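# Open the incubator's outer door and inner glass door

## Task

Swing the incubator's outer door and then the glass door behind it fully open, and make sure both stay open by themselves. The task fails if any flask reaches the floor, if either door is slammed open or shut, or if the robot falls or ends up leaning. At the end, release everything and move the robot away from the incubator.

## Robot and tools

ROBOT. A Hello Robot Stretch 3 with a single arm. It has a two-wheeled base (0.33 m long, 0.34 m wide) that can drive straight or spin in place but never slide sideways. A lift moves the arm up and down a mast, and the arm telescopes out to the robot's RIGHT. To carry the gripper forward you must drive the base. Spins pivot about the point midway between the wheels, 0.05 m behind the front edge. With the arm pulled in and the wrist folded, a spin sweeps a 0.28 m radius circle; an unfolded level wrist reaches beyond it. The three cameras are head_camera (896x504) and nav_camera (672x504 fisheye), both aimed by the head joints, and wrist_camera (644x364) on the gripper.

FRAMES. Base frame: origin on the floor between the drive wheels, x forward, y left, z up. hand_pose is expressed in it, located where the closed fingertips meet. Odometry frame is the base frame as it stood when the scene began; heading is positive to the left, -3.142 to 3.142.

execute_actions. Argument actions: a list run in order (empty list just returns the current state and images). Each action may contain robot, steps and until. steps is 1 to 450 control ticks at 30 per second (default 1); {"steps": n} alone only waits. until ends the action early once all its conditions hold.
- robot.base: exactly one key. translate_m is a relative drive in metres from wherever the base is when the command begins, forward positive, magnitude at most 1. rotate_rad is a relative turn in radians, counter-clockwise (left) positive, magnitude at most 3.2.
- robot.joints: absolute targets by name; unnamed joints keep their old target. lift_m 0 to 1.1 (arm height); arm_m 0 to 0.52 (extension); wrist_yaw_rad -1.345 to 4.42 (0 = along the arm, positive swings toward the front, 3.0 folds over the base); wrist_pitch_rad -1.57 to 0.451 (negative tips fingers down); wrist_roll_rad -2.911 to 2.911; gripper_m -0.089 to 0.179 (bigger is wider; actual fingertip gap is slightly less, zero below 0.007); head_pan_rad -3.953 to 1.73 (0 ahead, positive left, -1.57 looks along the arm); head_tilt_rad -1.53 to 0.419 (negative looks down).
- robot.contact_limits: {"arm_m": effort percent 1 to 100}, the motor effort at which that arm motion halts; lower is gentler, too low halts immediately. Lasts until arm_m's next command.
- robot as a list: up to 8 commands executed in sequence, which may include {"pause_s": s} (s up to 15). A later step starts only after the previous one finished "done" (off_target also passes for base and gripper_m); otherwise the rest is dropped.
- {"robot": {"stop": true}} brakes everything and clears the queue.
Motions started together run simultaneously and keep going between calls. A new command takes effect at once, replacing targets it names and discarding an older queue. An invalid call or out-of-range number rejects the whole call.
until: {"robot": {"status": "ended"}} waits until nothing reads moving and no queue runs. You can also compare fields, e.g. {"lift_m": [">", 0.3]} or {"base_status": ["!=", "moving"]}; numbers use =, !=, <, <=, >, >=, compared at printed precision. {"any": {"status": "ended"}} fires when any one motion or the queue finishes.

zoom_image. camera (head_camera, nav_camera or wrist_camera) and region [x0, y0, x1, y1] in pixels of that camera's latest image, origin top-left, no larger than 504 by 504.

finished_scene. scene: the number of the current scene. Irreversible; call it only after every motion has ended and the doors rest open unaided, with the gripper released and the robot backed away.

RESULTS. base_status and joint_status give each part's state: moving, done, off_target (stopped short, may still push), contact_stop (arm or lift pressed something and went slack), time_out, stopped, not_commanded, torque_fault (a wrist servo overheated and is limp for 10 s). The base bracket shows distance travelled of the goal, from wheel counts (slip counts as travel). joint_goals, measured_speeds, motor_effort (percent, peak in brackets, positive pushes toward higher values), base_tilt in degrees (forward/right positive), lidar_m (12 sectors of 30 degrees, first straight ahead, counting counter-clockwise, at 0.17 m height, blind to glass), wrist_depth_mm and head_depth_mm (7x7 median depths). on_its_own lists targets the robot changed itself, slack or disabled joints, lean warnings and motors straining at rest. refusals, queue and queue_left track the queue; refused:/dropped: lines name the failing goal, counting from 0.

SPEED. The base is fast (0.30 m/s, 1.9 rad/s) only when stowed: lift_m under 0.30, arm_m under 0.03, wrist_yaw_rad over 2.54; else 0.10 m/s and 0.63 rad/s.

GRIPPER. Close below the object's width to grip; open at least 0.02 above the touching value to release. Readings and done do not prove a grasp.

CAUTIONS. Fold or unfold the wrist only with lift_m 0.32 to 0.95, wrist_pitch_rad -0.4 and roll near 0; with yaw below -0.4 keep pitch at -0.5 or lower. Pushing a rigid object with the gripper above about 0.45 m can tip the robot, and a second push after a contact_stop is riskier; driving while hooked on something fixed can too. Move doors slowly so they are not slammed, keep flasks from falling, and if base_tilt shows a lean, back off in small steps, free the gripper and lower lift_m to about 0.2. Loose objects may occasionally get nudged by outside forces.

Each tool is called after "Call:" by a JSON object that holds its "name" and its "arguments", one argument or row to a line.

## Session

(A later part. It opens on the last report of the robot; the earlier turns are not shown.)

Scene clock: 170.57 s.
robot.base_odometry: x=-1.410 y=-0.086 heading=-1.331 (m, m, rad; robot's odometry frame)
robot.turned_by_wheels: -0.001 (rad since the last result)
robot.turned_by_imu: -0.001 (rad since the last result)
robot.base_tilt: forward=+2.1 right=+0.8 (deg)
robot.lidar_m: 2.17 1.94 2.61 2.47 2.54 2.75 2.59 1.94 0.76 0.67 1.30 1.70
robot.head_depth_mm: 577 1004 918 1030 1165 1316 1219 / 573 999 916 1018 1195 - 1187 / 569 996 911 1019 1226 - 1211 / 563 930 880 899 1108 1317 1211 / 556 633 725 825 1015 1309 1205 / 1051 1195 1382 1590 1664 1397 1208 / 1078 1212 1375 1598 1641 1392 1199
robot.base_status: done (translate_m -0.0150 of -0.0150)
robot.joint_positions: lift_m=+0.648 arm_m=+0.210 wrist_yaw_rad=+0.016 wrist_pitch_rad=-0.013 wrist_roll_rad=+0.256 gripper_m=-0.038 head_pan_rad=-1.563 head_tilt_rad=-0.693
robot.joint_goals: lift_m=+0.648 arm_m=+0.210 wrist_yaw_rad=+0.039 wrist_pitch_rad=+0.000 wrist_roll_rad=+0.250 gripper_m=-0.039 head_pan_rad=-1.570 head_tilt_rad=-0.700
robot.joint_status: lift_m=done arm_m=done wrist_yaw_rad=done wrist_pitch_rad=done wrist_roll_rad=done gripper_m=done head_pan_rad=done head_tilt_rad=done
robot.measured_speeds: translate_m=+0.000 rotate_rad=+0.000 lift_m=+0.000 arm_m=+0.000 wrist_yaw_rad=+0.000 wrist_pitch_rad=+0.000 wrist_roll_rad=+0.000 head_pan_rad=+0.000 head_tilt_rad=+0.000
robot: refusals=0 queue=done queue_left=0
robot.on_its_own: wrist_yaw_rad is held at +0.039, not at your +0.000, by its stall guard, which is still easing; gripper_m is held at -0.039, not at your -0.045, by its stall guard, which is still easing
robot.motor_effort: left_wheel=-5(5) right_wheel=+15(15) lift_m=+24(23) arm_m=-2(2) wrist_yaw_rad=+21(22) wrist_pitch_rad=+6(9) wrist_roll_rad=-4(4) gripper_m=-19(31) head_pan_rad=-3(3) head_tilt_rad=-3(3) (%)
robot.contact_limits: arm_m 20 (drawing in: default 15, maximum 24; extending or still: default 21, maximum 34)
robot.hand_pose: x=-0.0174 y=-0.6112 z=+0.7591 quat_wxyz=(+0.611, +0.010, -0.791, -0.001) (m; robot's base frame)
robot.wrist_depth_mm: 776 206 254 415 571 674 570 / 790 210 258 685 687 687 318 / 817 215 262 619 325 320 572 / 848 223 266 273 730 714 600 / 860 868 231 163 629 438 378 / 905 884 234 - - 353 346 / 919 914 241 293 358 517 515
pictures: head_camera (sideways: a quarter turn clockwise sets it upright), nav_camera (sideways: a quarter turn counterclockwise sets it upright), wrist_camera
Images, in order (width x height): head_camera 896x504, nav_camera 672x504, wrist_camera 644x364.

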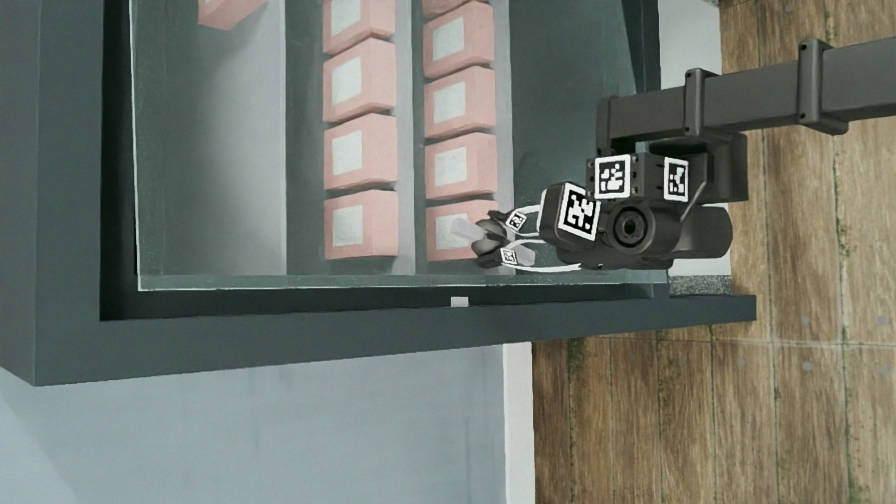

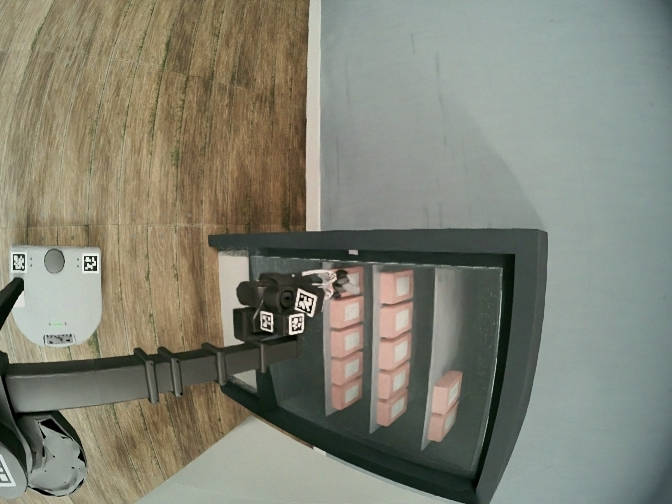

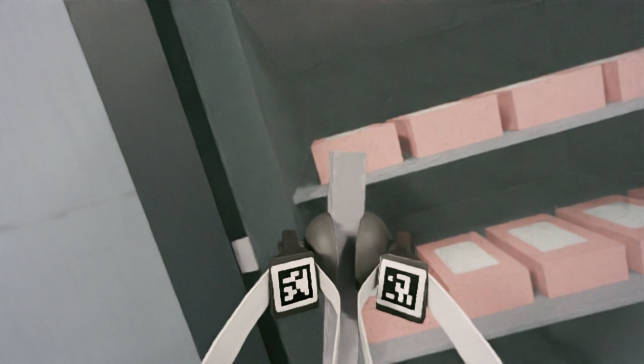

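Call:
{"name": "execute_actions", "arguments": {
  "actions": [
    {"robot":[{"joints":{"arm_m":0.15},"base":{"translate_m":-0.012},"contact_limits":{"arm_m":20}},{"joints":{"arm_m":0.09},"base":{"translate_m":-0.022},"contact_limits":{"arm_m":20}},{"joints":{"arm_m":0.03},"base":{"translate_m":-0.035},"contact_limits":{"arm_m":20}}],"steps":300,"until":{"robot":{"status":"ended"}}}
  ]
}}

Scene clock: 175.70 s.
robot.base_odometry: x=-1.427 y=-0.019 heading=-1.331 (m, m, rad; robot's odometry frame)
robot.turned_by_wheels: +0.000 (rad since the last result)
robot.turned_by_imu: +0.000 (rad since the last result)
robot.base_tilt: forward=+2.1 right=+0.7 (deg)
robot.lidar_m: 2.24 2.00 2.61 2.47 2.55 2.67 2.53 1.94 0.77 0.68 0.68 1.71
robot.head_depth_mm: 581 1004 957 1030 1168 1326 1229 / 577 1001 914 1029 1167 1319 1251 / 570 989 911 1021 1163 1285 - / 563 982 912 1016 1177 1281 - / 560 874 792 921 1100 1251 1206 / 557 634 712 830 1574 1364 1202 / 1033 1189 1379 1598 1647 1387 1203
robot.base_status: done (translate_m -0.0350 of -0.0350)
robot.joint_positions: lift_m=+0.648 arm_m=+0.030 wrist_yaw_rad=-0.016 wrist_pitch_rad=-0.016 wrist_roll_rad=+0.254 gripper_m=-0.032 head_pan_rad=-1.563 head_tilt_rad=-0.693
robot.joint_goals: lift_m=+0.648 arm_m=+0.030 wrist_yaw_rad=-0.001 wrist_pitch_rad=+0.000 wrist_roll_rad=+0.250 gripper_m=-0.033 head_pan_rad=-1.570 head_tilt_rad=-0.700
robot.joint_status: lift_m=done arm_m=done wrist_yaw_rad=done wrist_pitch_rad=done wrist_roll_rad=done gripper_m=done head_pan_rad=done head_tilt_rad=done
robot.measured_speeds: translate_m=+0.000 rotate_rad=+0.000 lift_m=+0.000 arm_m=+0.000 wrist_yaw_rad=+0.000 wrist_pitch_rad=+0.000 wrist_roll_rad=+0.000 head_pan_rad=+0.000 head_tilt_rad=+0.000
robot: refusals=0 queue=done queue_left=0
robot.on_its_own: gripper_m is held at -0.033, not at your -0.045, by its stall guard, which is not easing now
robot.motor_effort: left_wheel=-3(6) right_wheel=+9(16) lift_m=+24(24) arm_m=-2(2) wrist_yaw_rad=+12(21) wrist_pitch_rad=+8(8) wrist_roll_rad=-2(3) gripper_m=-18(24) head_pan_rad=-2(3) head_tilt_rad=-3(3) (%)
robot.contact_limits: arm_m 20 (drawing in: default 15, maximum 24; extending or still: default 21, maximum 34)
robot.hand_pose: x=-0.0255 y=-0.4311 z=+0.7583 quat_wxyz=(+0.612, -0.001, -0.791, -0.012) (m; robot's base frame)
robot.wrist_depth_mm: 934 377 632 821 604 635 478 / 954 387 484 887 870 630 487 / 978 973 449 869 520 704 525 / - - 455 705 902 649 537 / - - 442 844 553 549 556 / - - 438 - 809 712 603 / - - 496 507 637 576 518
pictures: head_camera (sideways: a quarter turn clockwise sets it upright), nav_camera (sideways: a quarter turn counterclockwise sets it upright), wrist_camera
Images, in order (width x height): head_camera 896x504, nav_camera 672x504, wrist_camera 644x364.

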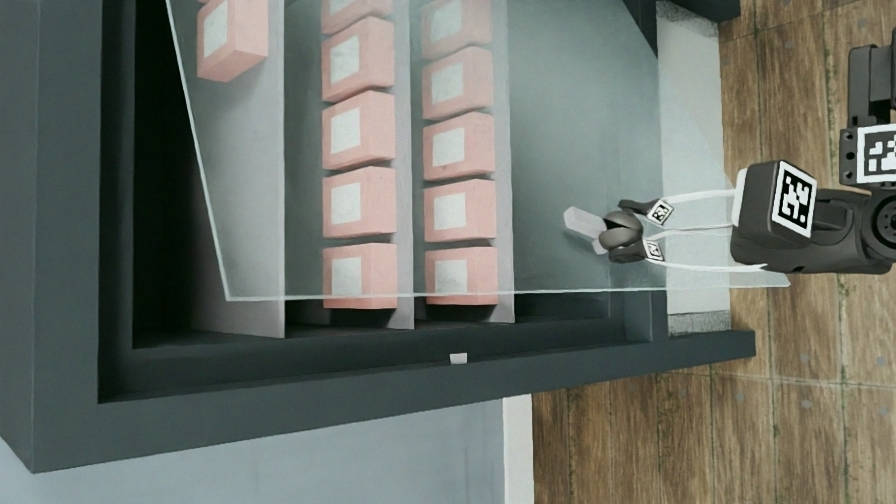

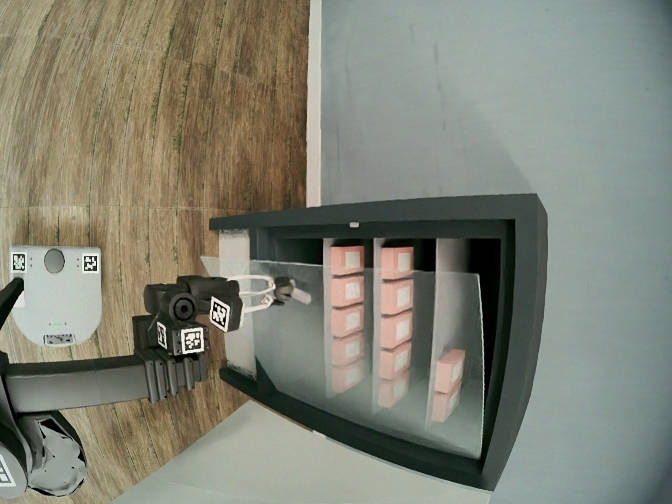

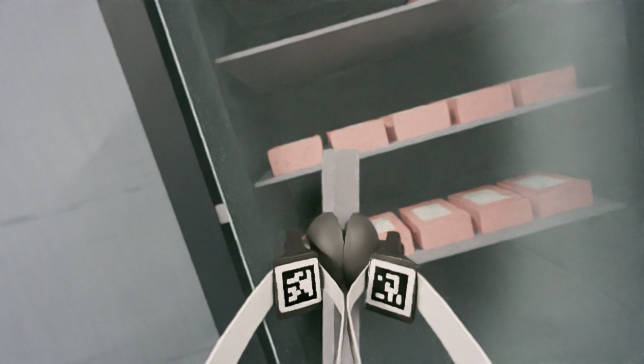

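Call:
{"name": "execute_actions", "arguments": {
  "actions": [
    {"robot":[{"joints":{"gripper_m":0.08}},{"joints":{"lift_m":0.5,"wrist_roll_rad":0}},{"base":{"translate_m":-0.2},"joints":{"gripper_m":0.01,"arm_m":0.0}},{"joints":{"wrist_yaw_rad":1.57}},{"base":{"translate_m":0.47}},{"joints":{"wrist_yaw_rad":0.0}},{"joints":{"arm_m":0.16}}],"steps":450,"until":{"robot":{"status":"ended"}}},
    {"steps":300,"until":{"robot":{"status":"ended"}}}
  ]
}}

Scene clock: 196.40 s.
robot.base_odometry: x=-1.362 y=-0.281 heading=-1.331 (m, m, rad; robot's odometry frame)
robot.turned_by_wheels: +0.000 (rad since the last result)
robot.turned_by_imu: -0.002 (rad since the last result)
robot.base_tilt: forward=+2.1 right=+0.8 (deg)
robot.lidar_m: 1.96 1.77 2.63 2.48 2.56 2.95 2.79 1.03 0.74 0.67 1.29 1.69
robot.head_depth_mm: 565 944 920 1026 1169 1310 1214 / 561 622 739 939 1164 1299 1241 / 767 783 800 846 1012 1183 - / 1083 1218 1364 1571 1673 1471 1179 / 1081 1214 1379 1601 1674 1404 1202 / 1074 1204 1377 1573 1664 1394 1207 / 1068 1196 1364 1587 1661 1389 1199
robot.base_status: done (translate_m +0.4700 of +0.4700)
robot.joint_positions: lift_m=+0.500 arm_m=+0.160 wrist_yaw_rad=+0.001 wrist_pitch_rad=-0.017 wrist_roll_rad=+0.004 gripper_m=+0.010 head_pan_rad=-1.563 head_tilt_rad=-0.693
robot.joint_goals: lift_m=+0.500 arm_m=+0.160 wrist_yaw_rad=+0.000 wrist_pitch_rad=+0.000 wrist_roll_rad=+0.000 gripper_m=+0.010 head_pan_rad=-1.570 head_tilt_rad=-0.700
robot.joint_status: lift_m=done arm_m=done wrist_yaw_rad=done wrist_pitch_rad=done wrist_roll_rad=done gripper_m=done head_pan_rad=done head_tilt_rad=done
robot.measured_speeds: translate_m=+0.000 rotate_rad=+0.000 lift_m=+0.000 arm_m=+0.000 wrist_yaw_rad=+0.000 wrist_pitch_rad=+0.000 wrist_roll_rad=+0.000 head_pan_rad=+0.000 head_tilt_rad=+0.000
robot: refusals=0 queue=done queue_left=0
robot.motor_effort: left_wheel=-1(5) right_wheel=+1(8) lift_m=+17(25) arm_m=+3(2) wrist_yaw_rad=-2(15) wrist_pitch_rad=+8(9) wrist_roll_rad=-2(3) gripper_m=+0(78) head_pan_rad=-2(3) head_tilt_rad=-3(3) (%)
robot.hand_pose: x=-0.0213 y=-0.5605 z=+0.6104 quat_wxyz=(+0.706, +0.007, -0.708, -0.006) (m; robot's base frame)
robot.wrist_depth_mm: 814 812 815 822 293 243 343 / 827 825 845 840 297 296 737 / 843 841 846 855 303 305 767 / 882 873 886 895 306 317 374 / 905 910 914 914 290 705 794 / 942 936 933 - 277 515 569 / 948 945 959 948 371 417 433
pictures: head_camera (sideways: a quarter turn clockwise sets it upright), nav_camera (sideways: a quarter turn counterclockwise sets it upright), wrist_camera
Images, in order (width x height): head_camera 896x504, nav_camera 672x504, wrist_camera 644x364.

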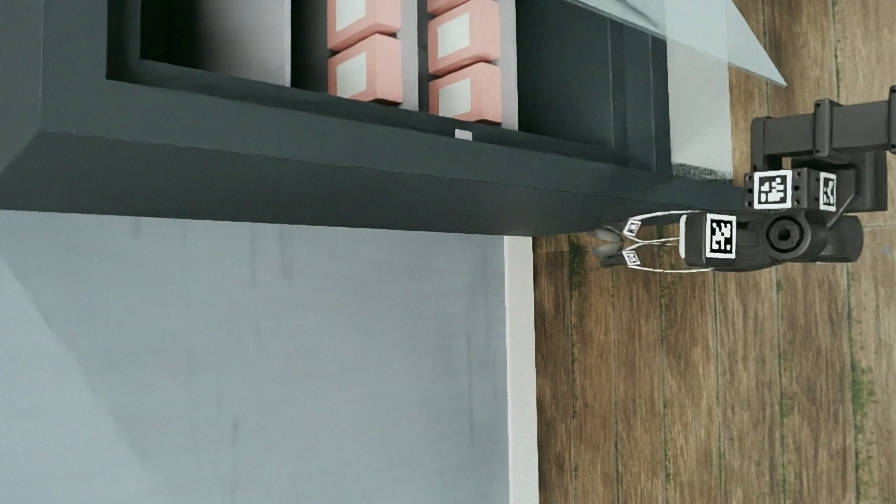

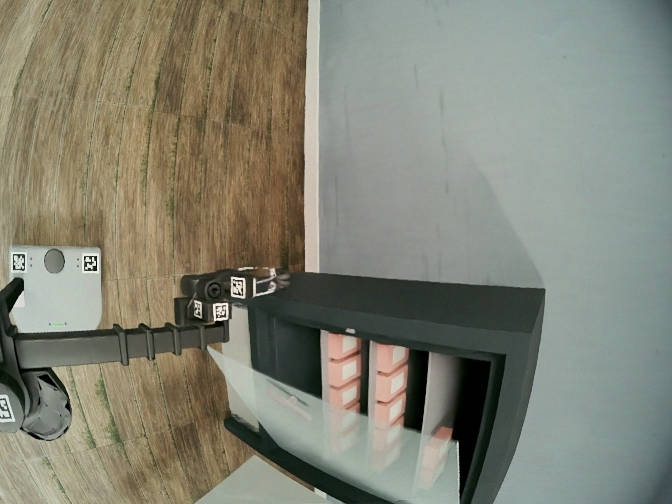

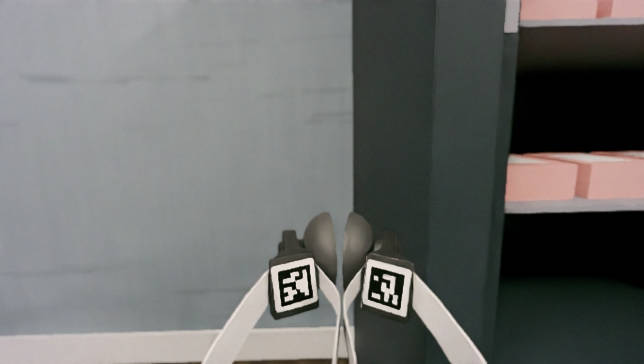

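Call:
{"name": "execute_actions", "arguments": {
  "actions": [
    {"robot":[{"base":{"translate_m":-0.1}},{"base":{"translate_m":-0.1}}],"steps":450,"until":{"robot":{"status":"ended"}}}
  ]
}}

Scene clock: 201.13 s.
robot.base_odometry: x=-1.410 y=-0.087 heading=-1.331 (m, m, rad; robot's odometry frame)
robot.turned_by_wheels: +0.000 (rad since the last result)
robot.turned_by_imu: -0.001 (rad since the last result)
robot.base_tilt: forward=+2.2 right=+0.8 (deg)
robot.lidar_m: 2.17 1.94 2.61 2.48 2.54 2.74 2.59 1.93 0.76 0.67 1.30 1.70
robot.head_depth_mm: 576 1000 921 1029 1161 1259 1210 / 573 998 918 1020 1166 1318 1240 / 570 994 910 1018 1157 1271 - / 561 928 878 1008 1159 1126 1167 / 557 633 724 840 1039 1307 1204 / 1065 1197 1385 1594 1658 1397 1202 / 1075 1209 1375 1599 1652 1388 1199
robot.base_status: done (translate_m -0.1000 of -0.1000)
robot.joint_positions: lift_m=+0.500 arm_m=+0.160 wrist_yaw_rad=+0.002 wrist_pitch_rad=-0.018 wrist_roll_rad=+0.003 gripper_m=+0.010 head_pan_rad=-1.563 head_tilt_rad=-0.693
robot.joint_goals: lift_m=+0.500 arm_m=+0.160 wrist_yaw_rad=+0.000 wrist_pitch_rad=+0.000 wrist_roll_rad=+0.000 gripper_m=+0.010 head_pan_rad=-1.570 head_tilt_rad=-0.700
robot.joint_status: lift_m=done arm_m=done wrist_yaw_rad=done wrist_pitch_rad=done wrist_roll_rad=done gripper_m=done head_pan_rad=done head_tilt_rad=done
robot.measured_speeds: translate_m=+0.000 rotate_rad=+0.000 lift_m=+0.000 arm_m=+0.000 wrist_yaw_rad=+0.000 wrist_pitch_rad=+0.000 wrist_roll_rad=+0.000 head_pan_rad=+0.000 head_tilt_rad=+0.000
robot: refusals=0 queue=done queue_left=0
robot.motor_effort: left_wheel=-1(5) right_wheel=+2(27) lift_m=+17(17) arm_m=+3(3) wrist_yaw_rad=-2(27) wrist_pitch_rad=+9(9) wrist_roll_rad=-2(2) gripper_m=-1(3) head_pan_rad=-2(3) head_tilt_rad=-3(3) (%)
robot.hand_pose: x=-0.0210 y=-0.5604 z=+0.6102 quat_wxyz=(+0.706, +0.007, -0.708, -0.006) (m; robot's base frame)
robot.wrist_depth_mm: 834 834 252 351 349 354 350 / 850 838 258 544 699 740 580 / 881 867 267 758 764 768 613 / 895 897 274 384 385 388 387 / 920 926 282 363 794 795 616 / 957 938 290 - 613 574 571 / 951 967 309 426 441 438 430
pictures: head_camera (sideways: a quarter turn clockwise sets it upright), nav_camera (sideways: a quarter turn counterclockwise sets it upright), wrist_camera
Images, in order (width x height): head_camera 896x504, nav_camera 672x504, wrist_camera 644x364.

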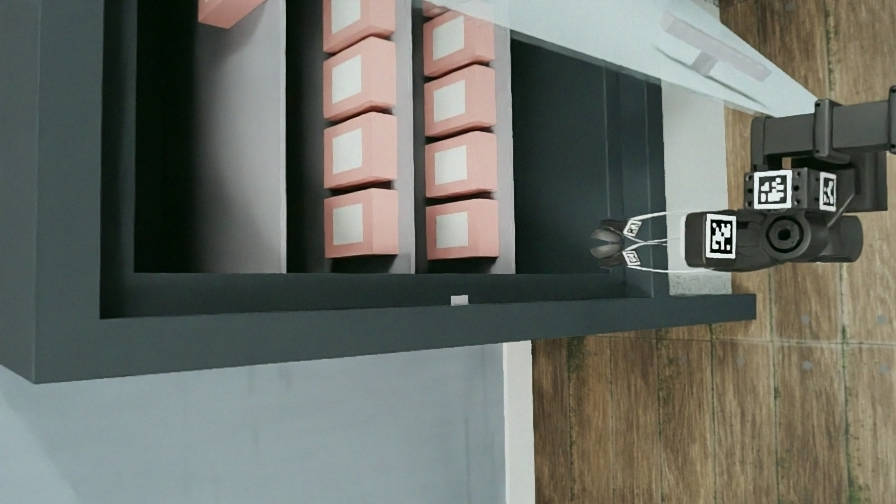

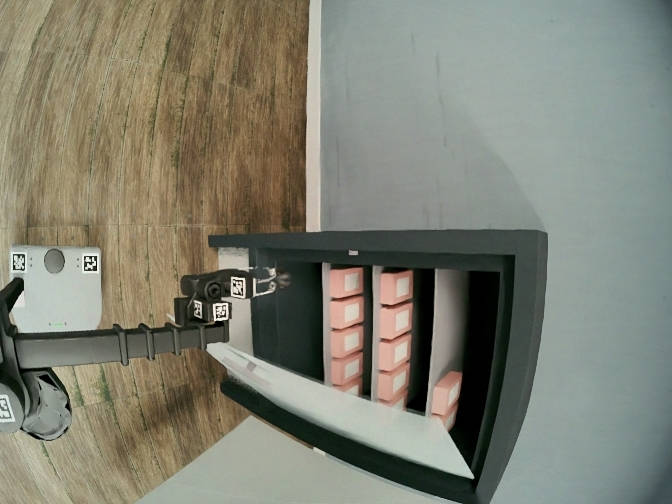

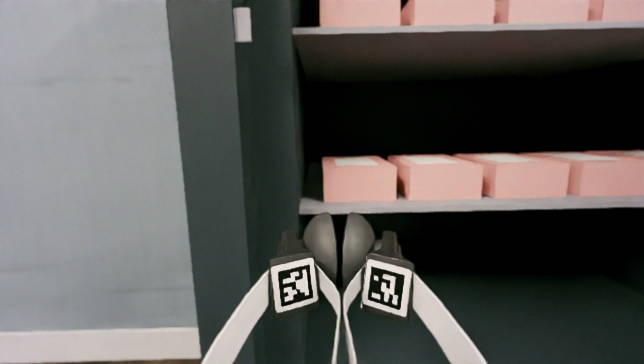

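Arm is pushing the glass. Continue gently.

Call:
{"name": "execute_actions", "arguments": {
  "actions": [
    {"robot":[{"base":{"translate_m":-0.08}},{"base":{"translate_m":-0.08}},{"base":{"translate_m":-0.08}}],"steps":450,"until":{"robot":{"status":"ended"}}}
  ]
}}

Scene clock: 207.10 s.
robot.base_odometry: x=-1.467 y=+0.146 heading=-1.331 (m, m, rad; robot's odometry frame)
robot.turned_by_wheels: +0.000 (rad since the last result)
robot.turned_by_imu: -0.001 (rad since the last result)
robot.base_tilt: forward=+2.1 right=+0.7 (deg)
robot.lidar_m: 2.40 2.14 2.60 2.47 2.53 2.49 2.36 1.96 0.77 0.73 0.73 1.72
robot.head_depth_mm: 591 800 849 920 1016 1260 1193 / 581 1000 953 1041 1140 1304 1224 / 575 993 948 1031 1158 1300 - / 572 988 944 1029 1187 1243 1172 / 570 985 944 1021 1158 1311 1204 / 566 972 937 1015 1120 1282 1202 / 563 859 848 901 996 1302 1199
robot.base_status: done (translate_m -0.0800 of -0.0800)
robot.joint_positions: lift_m=+0.500 arm_m=+0.160 wrist_yaw_rad=+0.001 wrist_pitch_rad=-0.018 wrist_roll_rad=+0.003 gripper_m=+0.010 head_pan_rad=-1.563 head_tilt_rad=-0.693
robot.joint_goals: lift_m=+0.500 arm_m=+0.160 wrist_yaw_rad=+0.000 wrist_pitch_rad=+0.000 wrist_roll_rad=+0.000 gripper_m=+0.010 head_pan_rad=-1.570 head_tilt_rad=-0.700
robot.joint_status: lift_m=done arm_m=done wrist_yaw_rad=done wrist_pitch_rad=done wrist_roll_rad=done gripper_m=done head_pan_rad=done head_tilt_rad=done
robot.measured_speeds: translate_m=+0.000 rotate_rad=+0.000 lift_m=+0.000 arm_m=+0.000 wrist_yaw_rad=+0.000 wrist_pitch_rad=+0.000 wrist_roll_rad=+0.000 head_pan_rad=+0.000 head_tilt_rad=+0.000
robot: refusals=0 queue=done queue_left=0
robot.motor_effort: left_wheel=-2(5) right_wheel=+2(5) lift_m=+17(17) arm_m=+3(3) wrist_yaw_rad=-1(2) wrist_pitch_rad=+9(9) wrist_roll_rad=-2(1) gripper_m=+0(0) head_pan_rad=-3(3) head_tilt_rad=-3(3) (%)
robot.hand_pose: x=-0.0211 y=-0.5604 z=+0.6102 quat_wxyz=(+0.706, +0.007, -0.708, -0.006) (m; robot's base frame)
robot.wrist_depth_mm: 330 363 366 366 366 367 325 / 331 450 644 653 677 475 328 / 336 480 769 760 769 486 336 / 338 398 396 400 399 402 347 / 350 445 806 825 774 492 354 / 357 475 597 - 612 500 360 / 366 431 453 444 439 438 371
pictures: head_camera (sideways: a quarter turn clockwise sets it upright), nav_camera (sideways: a quarter turn counterclockwise sets it upright), wrist_camera
Images, in order (width x height): head_camera 896x504, nav_camera 672x504, wrist_camera 644x364.

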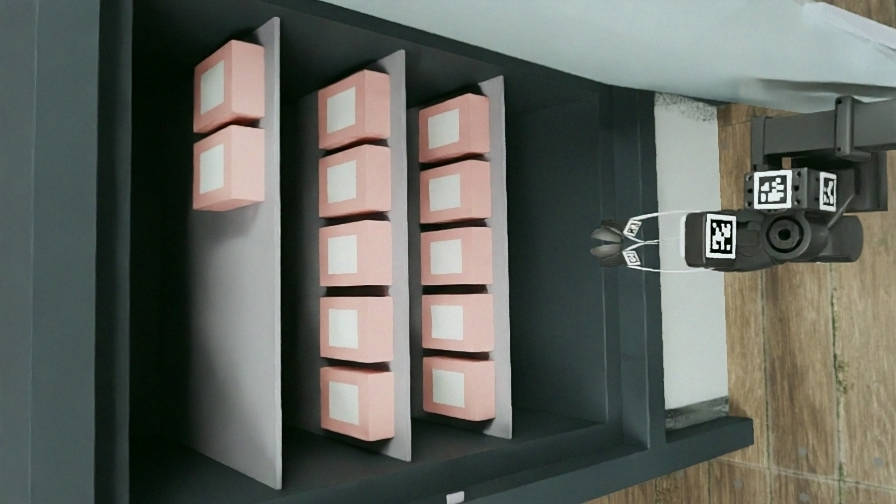

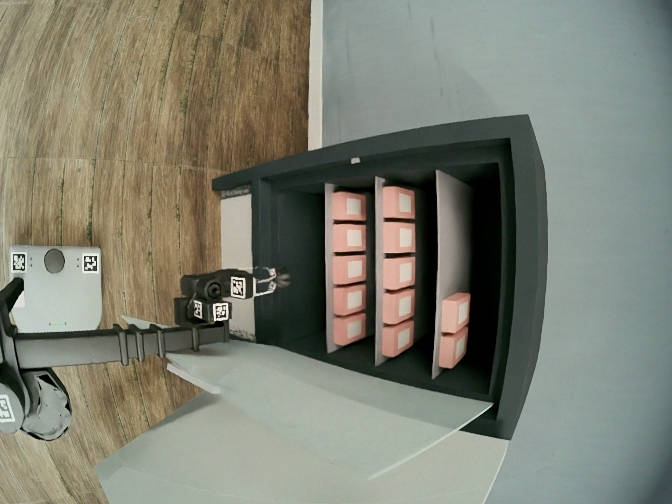

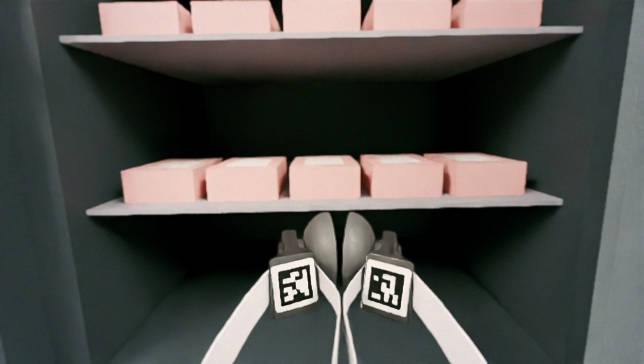

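Call:
{"name": "execute_actions", "arguments": {
  "actions": [
    {"robot":[{"base":{"translate_m":-0.05}},{"base":{"translate_m":-0.04}}],"steps":450,"until":{"robot":{"status":"ended"}}},
    {"robot":{"joints":{"head_pan_rad":-1.9}},"steps":30}
  ]
}}

Scene clock: 211.60 s.
robot.base_odometry: x=-1.489 y=+0.233 heading=-1.331 (m, m, rad; robot's odometry frame)
robot.turned_by_wheels: +0.000 (rad since the last result)
robot.turned_by_imu: -0.001 (rad since the last result)
robot.base_tilt: forward=+2.1 right=+0.7 (deg)
robot.lidar_m: 2.49 2.22 2.59 2.47 2.52 2.41 2.26 1.97 0.74 0.74 0.75 1.73
robot.head_depth_mm: 490 505 554 612 683 775 892 / 522 553 613 683 774 891 1194 / 572 612 684 770 893 1059 1189 / 626 696 788 895 1068 1336 - / 605 760 879 1028 1144 1316 - / 582 858 936 1021 1166 1222 1187 / 562 967 933 983 1117 1166 1205
robot.base_status: done (translate_m -0.0400 of -0.0400)
robot.joint_positions: lift_m=+0.500 arm_m=+0.160 wrist_yaw_rad=+0.001 wrist_pitch_rad=-0.018 wrist_roll_rad=+0.003 gripper_m=+0.010 head_pan_rad=-1.893 head_tilt_rad=-0.693
robot.joint_goals: lift_m=+0.500 arm_m=+0.160 wrist_yaw_rad=+0.000 wrist_pitch_rad=+0.000 wrist_roll_rad=+0.000 gripper_m=+0.010 head_pan_rad=-1.900 head_tilt_rad=-0.700
robot.joint_status: lift_m=done arm_m=done wrist_yaw_rad=done wrist_pitch_rad=done wrist_roll_rad=done gripper_m=done head_pan_rad=done head_tilt_rad=done
robot.measured_speeds: translate_m=+0.000 rotate_rad=+0.000 lift_m=+0.000 arm_m=+0.000 wrist_yaw_rad=+0.000 wrist_pitch_rad=+0.000 wrist_roll_rad=+0.000 head_pan_rad=+0.000 head_tilt_rad=+0.000
robot: refusals=0 queue=done queue_left=0
robot.motor_effort: left_wheel=-2(6) right_wheel=+3(6) lift_m=+17(17) arm_m=+3(3) wrist_yaw_rad=-2(1) wrist_pitch_rad=+9(9) wrist_roll_rad=-2(1) gripper_m=+0(1) head_pan_rad=-3(21) head_tilt_rad=-3(3) (%)
robot.hand_pose: x=-0.0211 y=-0.5604 z=+0.6102 quat_wxyz=(+0.706, +0.007, -0.708, -0.006) (m; robot's base frame)
robot.wrist_depth_mm: 368 366 368 369 369 324 275 / 431 567 629 676 555 330 282 / 440 652 773 781 647 340 290 / 403 401 403 405 408 350 297 / 426 646 814 816 616 358 308 / 438 563 596 - 521 369 314 / 423 454 448 444 441 376 323
pictures: head_camera (sideways: a quarter turn clockwise sets it upright), nav_camera (sideways: a quarter turn counterclockwise sets it upright), wrist_camera
Images, in order (width x height): head_camera 896x504, nav_camera 672x504, wrist_camera 644x364.

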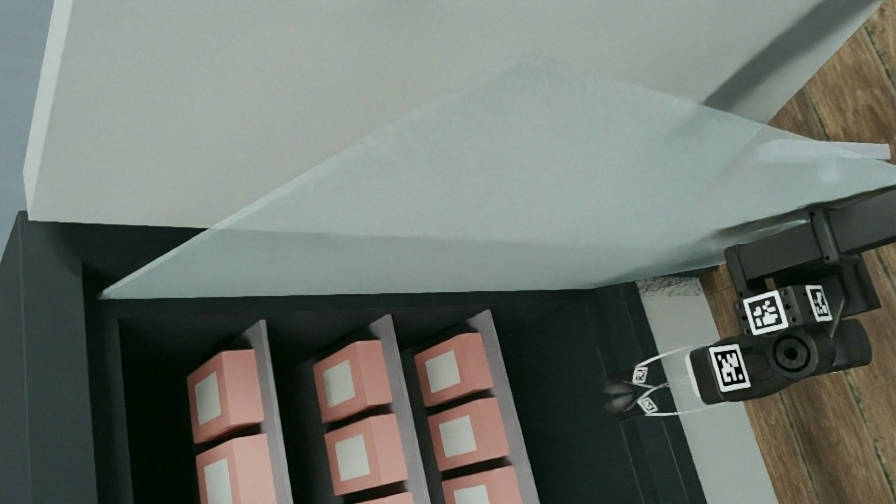

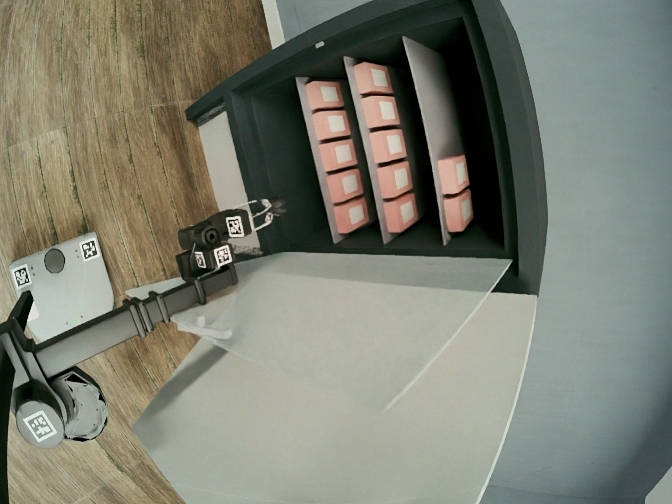

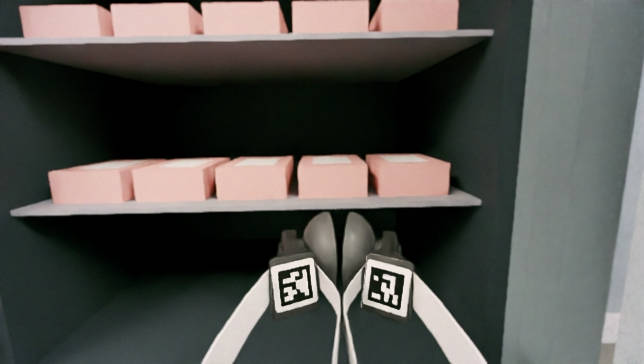

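Call:
{"name": "execute_actions", "arguments": {
  "actions": [
    {"robot":[{"joints":{"arm_m":0.07}},{"base":{"translate_m":-0.04}},{"base":{"translate_m":-0.04}}],"steps":450,"until":{"robot":{"status":"ended"}}}
  ]
}}

Scene clock: 216.43 s.
robot.base_odometry: x=-1.508 y=+0.311 heading=-1.331 (m, m, rad; robot's odometry frame)
robot.turned_by_wheels: +0.000 (rad since the last result)
robot.turned_by_imu: -0.001 (rad since the last result)
robot.base_tilt: forward=+2.1 right=+0.7 (deg)
robot.lidar_m: 2.57 2.31 2.59 2.46 2.52 2.31 2.19 1.98 0.73 0.72 0.76 1.74
robot.head_depth_mm: 1298 425 465 514 575 649 748 / 462 464 513 574 652 746 822 / 495 514 574 649 747 886 1185 / 533 574 650 750 884 1316 1259 / 590 664 761 887 1078 1307 1264 / 586 735 881 1014 1151 1271 1203 / 565 964 929 995 1112 1184 1194
robot.base_status: done (translate_m -0.0400 of -0.0400)
robot.joint_positions: lift_m=+0.500 arm_m=+0.070 wrist_yaw_rad=+0.001 wrist_pitch_rad=-0.018 wrist_roll_rad=+0.003 gripper_m=+0.010 head_pan_rad=-1.893 head_tilt_rad=-0.693
robot.joint_goals: lift_m=+0.500 arm_m=+0.070 wrist_yaw_rad=+0.000 wrist_pitch_rad=+0.000 wrist_roll_rad=+0.000 gripper_m=+0.010 head_pan_rad=-1.900 head_tilt_rad=-0.700
robot.joint_status: lift_m=done arm_m=done wrist_yaw_rad=done wrist_pitch_rad=done wrist_roll_rad=done gripper_m=done head_pan_rad=done head_tilt_rad=done
robot.measured_speeds: translate_m=+0.000 rotate_rad=+0.000 lift_m=+0.000 arm_m=+0.000 wrist_yaw_rad=+0.000 wrist_pitch_rad=+0.000 wrist_roll_rad=+0.000 head_pan_rad=+0.000 head_tilt_rad=+0.000
robot: refusals=0 queue=done queue_left=0
robot.motor_effort: left_wheel=-1(4) right_wheel=+2(6) lift_m=+18(17) arm_m=-2(2) wrist_yaw_rad=-1(1) wrist_pitch_rad=+9(9) wrist_roll_rad=-2(2) gripper_m=+0(0) head_pan_rad=-3(3) head_tilt_rad=-3(3) (%)
robot.hand_pose: x=-0.0212 y=-0.4710 z=+0.6102 quat_wxyz=(+0.706, +0.007, -0.708, -0.006) (m; robot's base frame)
robot.wrist_depth_mm: 483 696 757 780 409 306 239 / 494 607 636 662 421 313 240 / 535 780 867 872 430 315 243 / 495 501 498 495 450 321 248 / 535 735 873 916 456 327 249 / 527 605 598 - 423 332 253 / 483 477 483 488 480 334 255
pictures: head_camera (sideways: a quarter turn clockwise sets it upright), nav_camera (sideways: a quarter turn counterclockwise sets it upright), wrist_camera
Images, in order (width x height): head_camera 896x504, nav_camera 672x504, wrist_camera 644x364.

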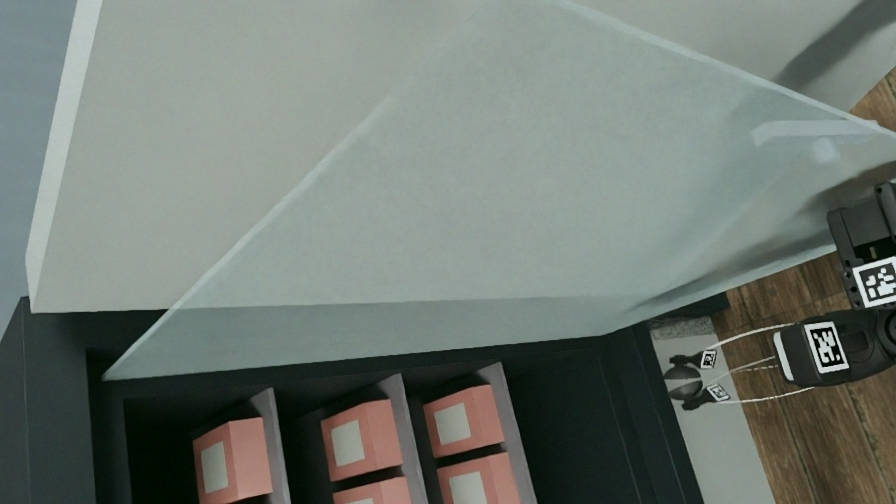

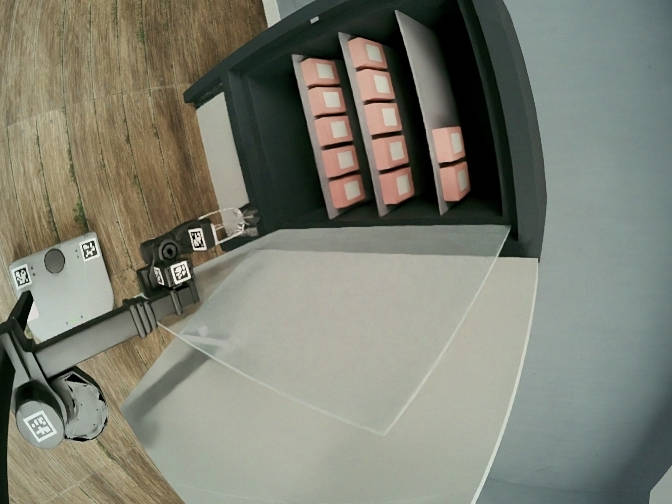

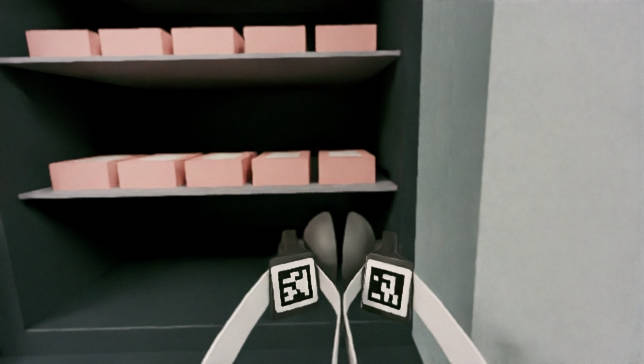

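Still no resistance; a little more.

Call:
{"name": "execute_actions", "arguments": {
  "actions": [
    {"robot":{"base":{"translate_m":-0.04}},"steps":450,"until":{"robot":{"status":"ended"}}},
    {"robot":{"base":{"translate_m":-0.03}},"steps":450,"until":{"robot":{"status":"ended"}}}
  ]
}}

Scene clock: 221.37 s.
robot.base_odometry: x=-1.524 y=+0.379 heading=-1.331 (m, m, rad; robot's odometry frame)
robot.turned_by_wheels: +0.000 (rad since the last result)
robot.turned_by_imu: -0.001 (rad since the last result)
robot.base_tilt: forward=+2.1 right=+0.8 (deg)
robot.lidar_m: 2.64 2.36 2.59 2.46 2.52 2.24 2.12 1.98 1.38 0.71 0.76 1.74
robot.head_depth_mm: 1331 354 388 429 478 541 623 / 1254 388 429 479 541 611 710 / 456 430 478 542 625 737 887 / 459 479 543 624 737 896 1232 / 501 542 624 736 902 1270 1254 / 569 633 748 892 1111 1271 1203 / 569 724 888 994 1117 1189 1196
robot.base_status: done (translate_m -0.0300 of -0.0300)
robot.joint_positions: lift_m=+0.500 arm_m=+0.070 wrist_yaw_rad=+0.001 wrist_pitch_rad=-0.018 wrist_roll_rad=+0.003 gripper_m=+0.010 head_pan_rad=-1.893 head_tilt_rad=-0.693
robot.joint_goals: lift_m=+0.500 arm_m=+0.070 wrist_yaw_rad=+0.000 wrist_pitch_rad=+0.000 wrist_roll_rad=+0.000 gripper_m=+0.010 head_pan_rad=-1.900 head_tilt_rad=-0.700
robot.joint_status: lift_m=done arm_m=done wrist_yaw_rad=done wrist_pitch_rad=done wrist_roll_rad=done gripper_m=done head_pan_rad=done head_tilt_rad=done
robot.measured_speeds: translate_m=+0.000 rotate_rad=+0.000 lift_m=+0.000 arm_m=+0.000 wrist_yaw_rad=+0.000 wrist_pitch_rad=+0.000 wrist_roll_rad=+0.000 head_pan_rad=+0.000 head_tilt_rad=+0.000
robot: refusals=0 queue=done queue_left=0
robot.motor_effort: left_wheel=-1(4) right_wheel=+2(12) lift_m=+18(17) arm_m=-1(2) wrist_yaw_rad=-1(1) wrist_pitch_rad=+9(9) wrist_roll_rad=-2(1) gripper_m=+0(0) head_pan_rad=-3(3) head_tilt_rad=-2(3) (%)
robot.hand_pose: x=-0.0213 y=-0.4710 z=+0.6101 quat_wxyz=(+0.706, +0.007, -0.708, -0.007) (m; robot's base frame)
robot.wrist_depth_mm: 571 756 767 472 359 235 183 / 569 605 630 527 371 238 185 / 619 856 876 868 383 243 187 / 507 508 498 504 390 246 189 / 622 817 872 923 348 250 191 / 571 593 597 - 325 254 194 / 485 484 486 488 433 256 196
pictures: head_camera (sideways: a quarter turn clockwise sets it upright), nav_camera (sideways: a quarter turn counterclockwise sets it upright), wrist_camera
Images, in order (width x height): head_camera 896x504, nav_camera 672x504, wrist_camera 644x364.

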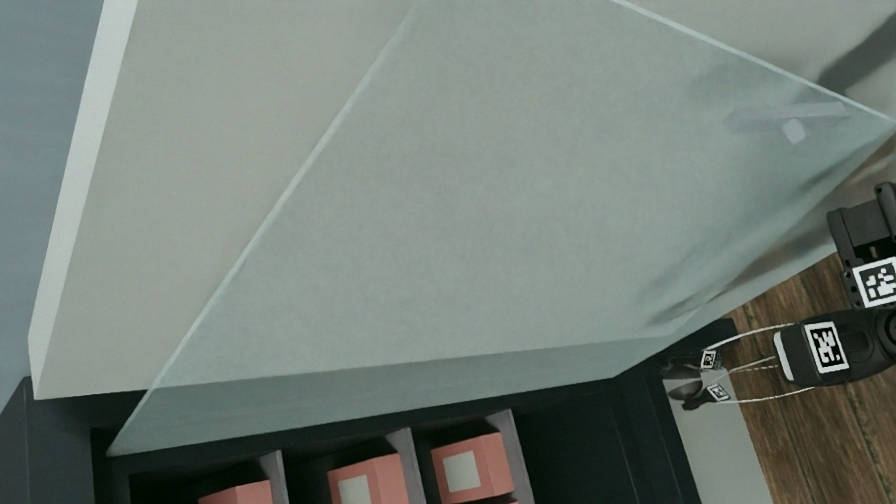

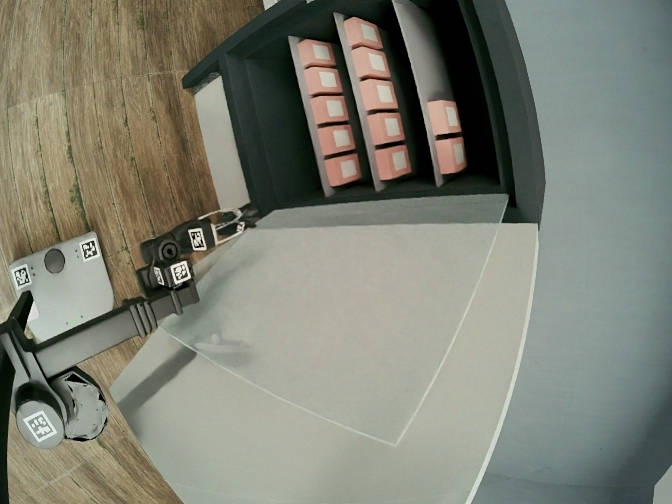

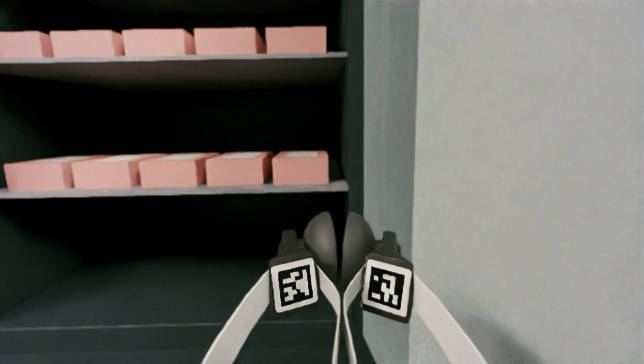

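Call:
{"name": "execute_actions", "arguments": {
  "actions": [
    {"robot":[{"joints":{"arm_m":0.04}},{"base":{"translate_m":-0.03}}],"steps":450,"until":{"robot":{"status":"ended"}}},
    {"robot":{"base":{"translate_m":-0.03}},"steps":450,"until":{"robot":{"status":"ended"}}}
  ]
}}

Scene clock: 225.57 s.
robot.base_odometry: x=-1.538 y=+0.437 heading=-1.330 (m, m, rad; robot's odometry frame)
robot.turned_by_wheels: +0.001 (rad since the last result)
robot.turned_by_imu: +0.001 (rad since the last result)
robot.base_tilt: forward=+2.3 right=+0.7 (deg)
robot.lidar_m: 2.70 2.42 2.56 2.46 2.51 2.18 2.06 1.98 1.38 0.70 0.77 1.75
robot.head_depth_mm: 1375 306 327 361 403 455 523 / 1299 328 362 404 456 523 618 / 1226 362 404 456 525 611 710 / 1151 405 457 526 619 752 1137 / 448 458 527 620 753 950 1260 / 493 528 621 758 965 1230 1203 / 556 637 740 907 1119 1191 1201
robot.base_status: off_target (translate_m -0.0299 of -0.0300)
robot.joint_positions: lift_m=+0.500 arm_m=+0.040 wrist_yaw_rad=+0.000 wrist_pitch_rad=-0.018 wrist_roll_rad=+0.003 gripper_m=+0.010 head_pan_rad=-1.893 head_tilt_rad=-0.693
robot.joint_goals: lift_m=+0.500 arm_m=+0.040 wrist_yaw_rad=+0.000 wrist_pitch_rad=+0.000 wrist_roll_rad=+0.000 gripper_m=+0.010 head_pan_rad=-1.900 head_tilt_rad=-0.700
robot.joint_status: lift_m=done arm_m=done wrist_yaw_rad=done wrist_pitch_rad=done wrist_roll_rad=done gripper_m=done head_pan_rad=done head_tilt_rad=done
robot.measured_speeds: translate_m=+0.000 rotate_rad=+0.000 lift_m=+0.000 arm_m=+0.000 wrist_yaw_rad=+0.000 wrist_pitch_rad=+0.000 wrist_roll_rad=+0.000 head_pan_rad=+0.000 head_tilt_rad=+0.000
robot: refusals=0 queue=done queue_left=0
robot.on_its_own: right_wheel is at rest, and its effort (-51) is outside its rest range (-18 to +18)
robot.motor_effort: left_wheel=+2(5) right_wheel=-51(55) lift_m=+20(21) arm_m=+0(3) wrist_yaw_rad=+0(0) wrist_pitch_rad=+9(9) wrist_roll_rad=-1(2) gripper_m=+1(0) head_pan_rad=-3(2) head_tilt_rad=-3(3) (%)
robot.hand_pose: x=-0.0215 y=-0.4408 z=+0.6099 quat_wxyz=(+0.706, +0.007, -0.708, -0.007) (m; robot's base frame)
robot.wrist_depth_mm: 645 754 770 442 270 193 149 / 601 620 639 454 276 195 151 / 684 910 895 473 282 197 153 / 538 542 536 487 288 201 154 / 685 878 869 719 285 203 156 / 602 601 591 - 265 206 158 / 514 517 509 484 329 208 160
pictures: head_camera (sideways: a quarter turn clockwise sets it upright), nav_camera (sideways: a quarter turn counterclockwise sets it upright), wrist_camera
Images, in order (width x height): head_camera 896x504, nav_camera 672x504, wrist_camera 644x364.

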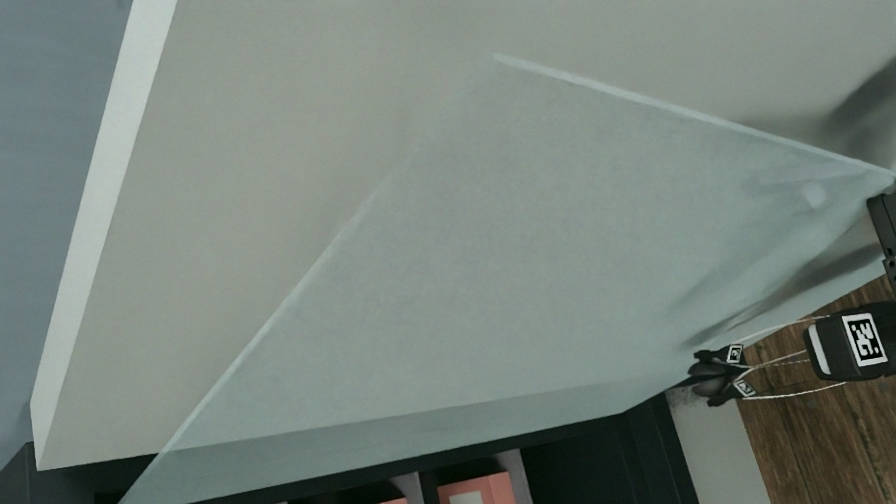

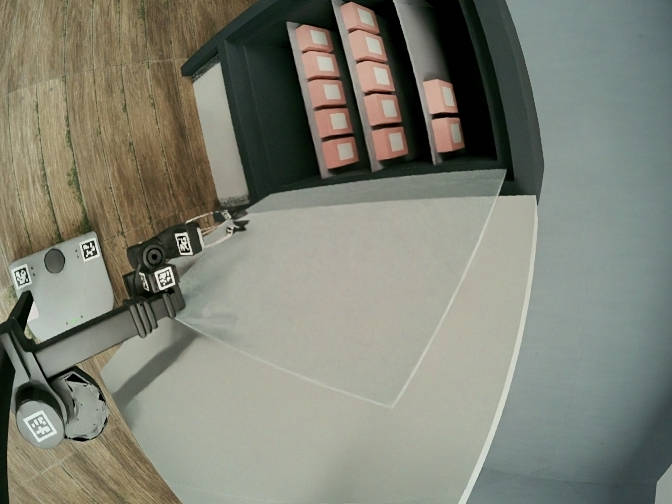

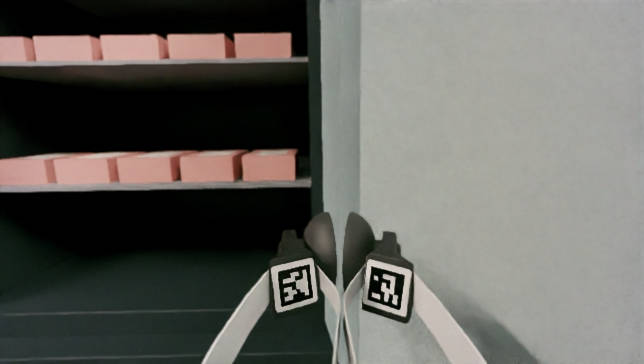

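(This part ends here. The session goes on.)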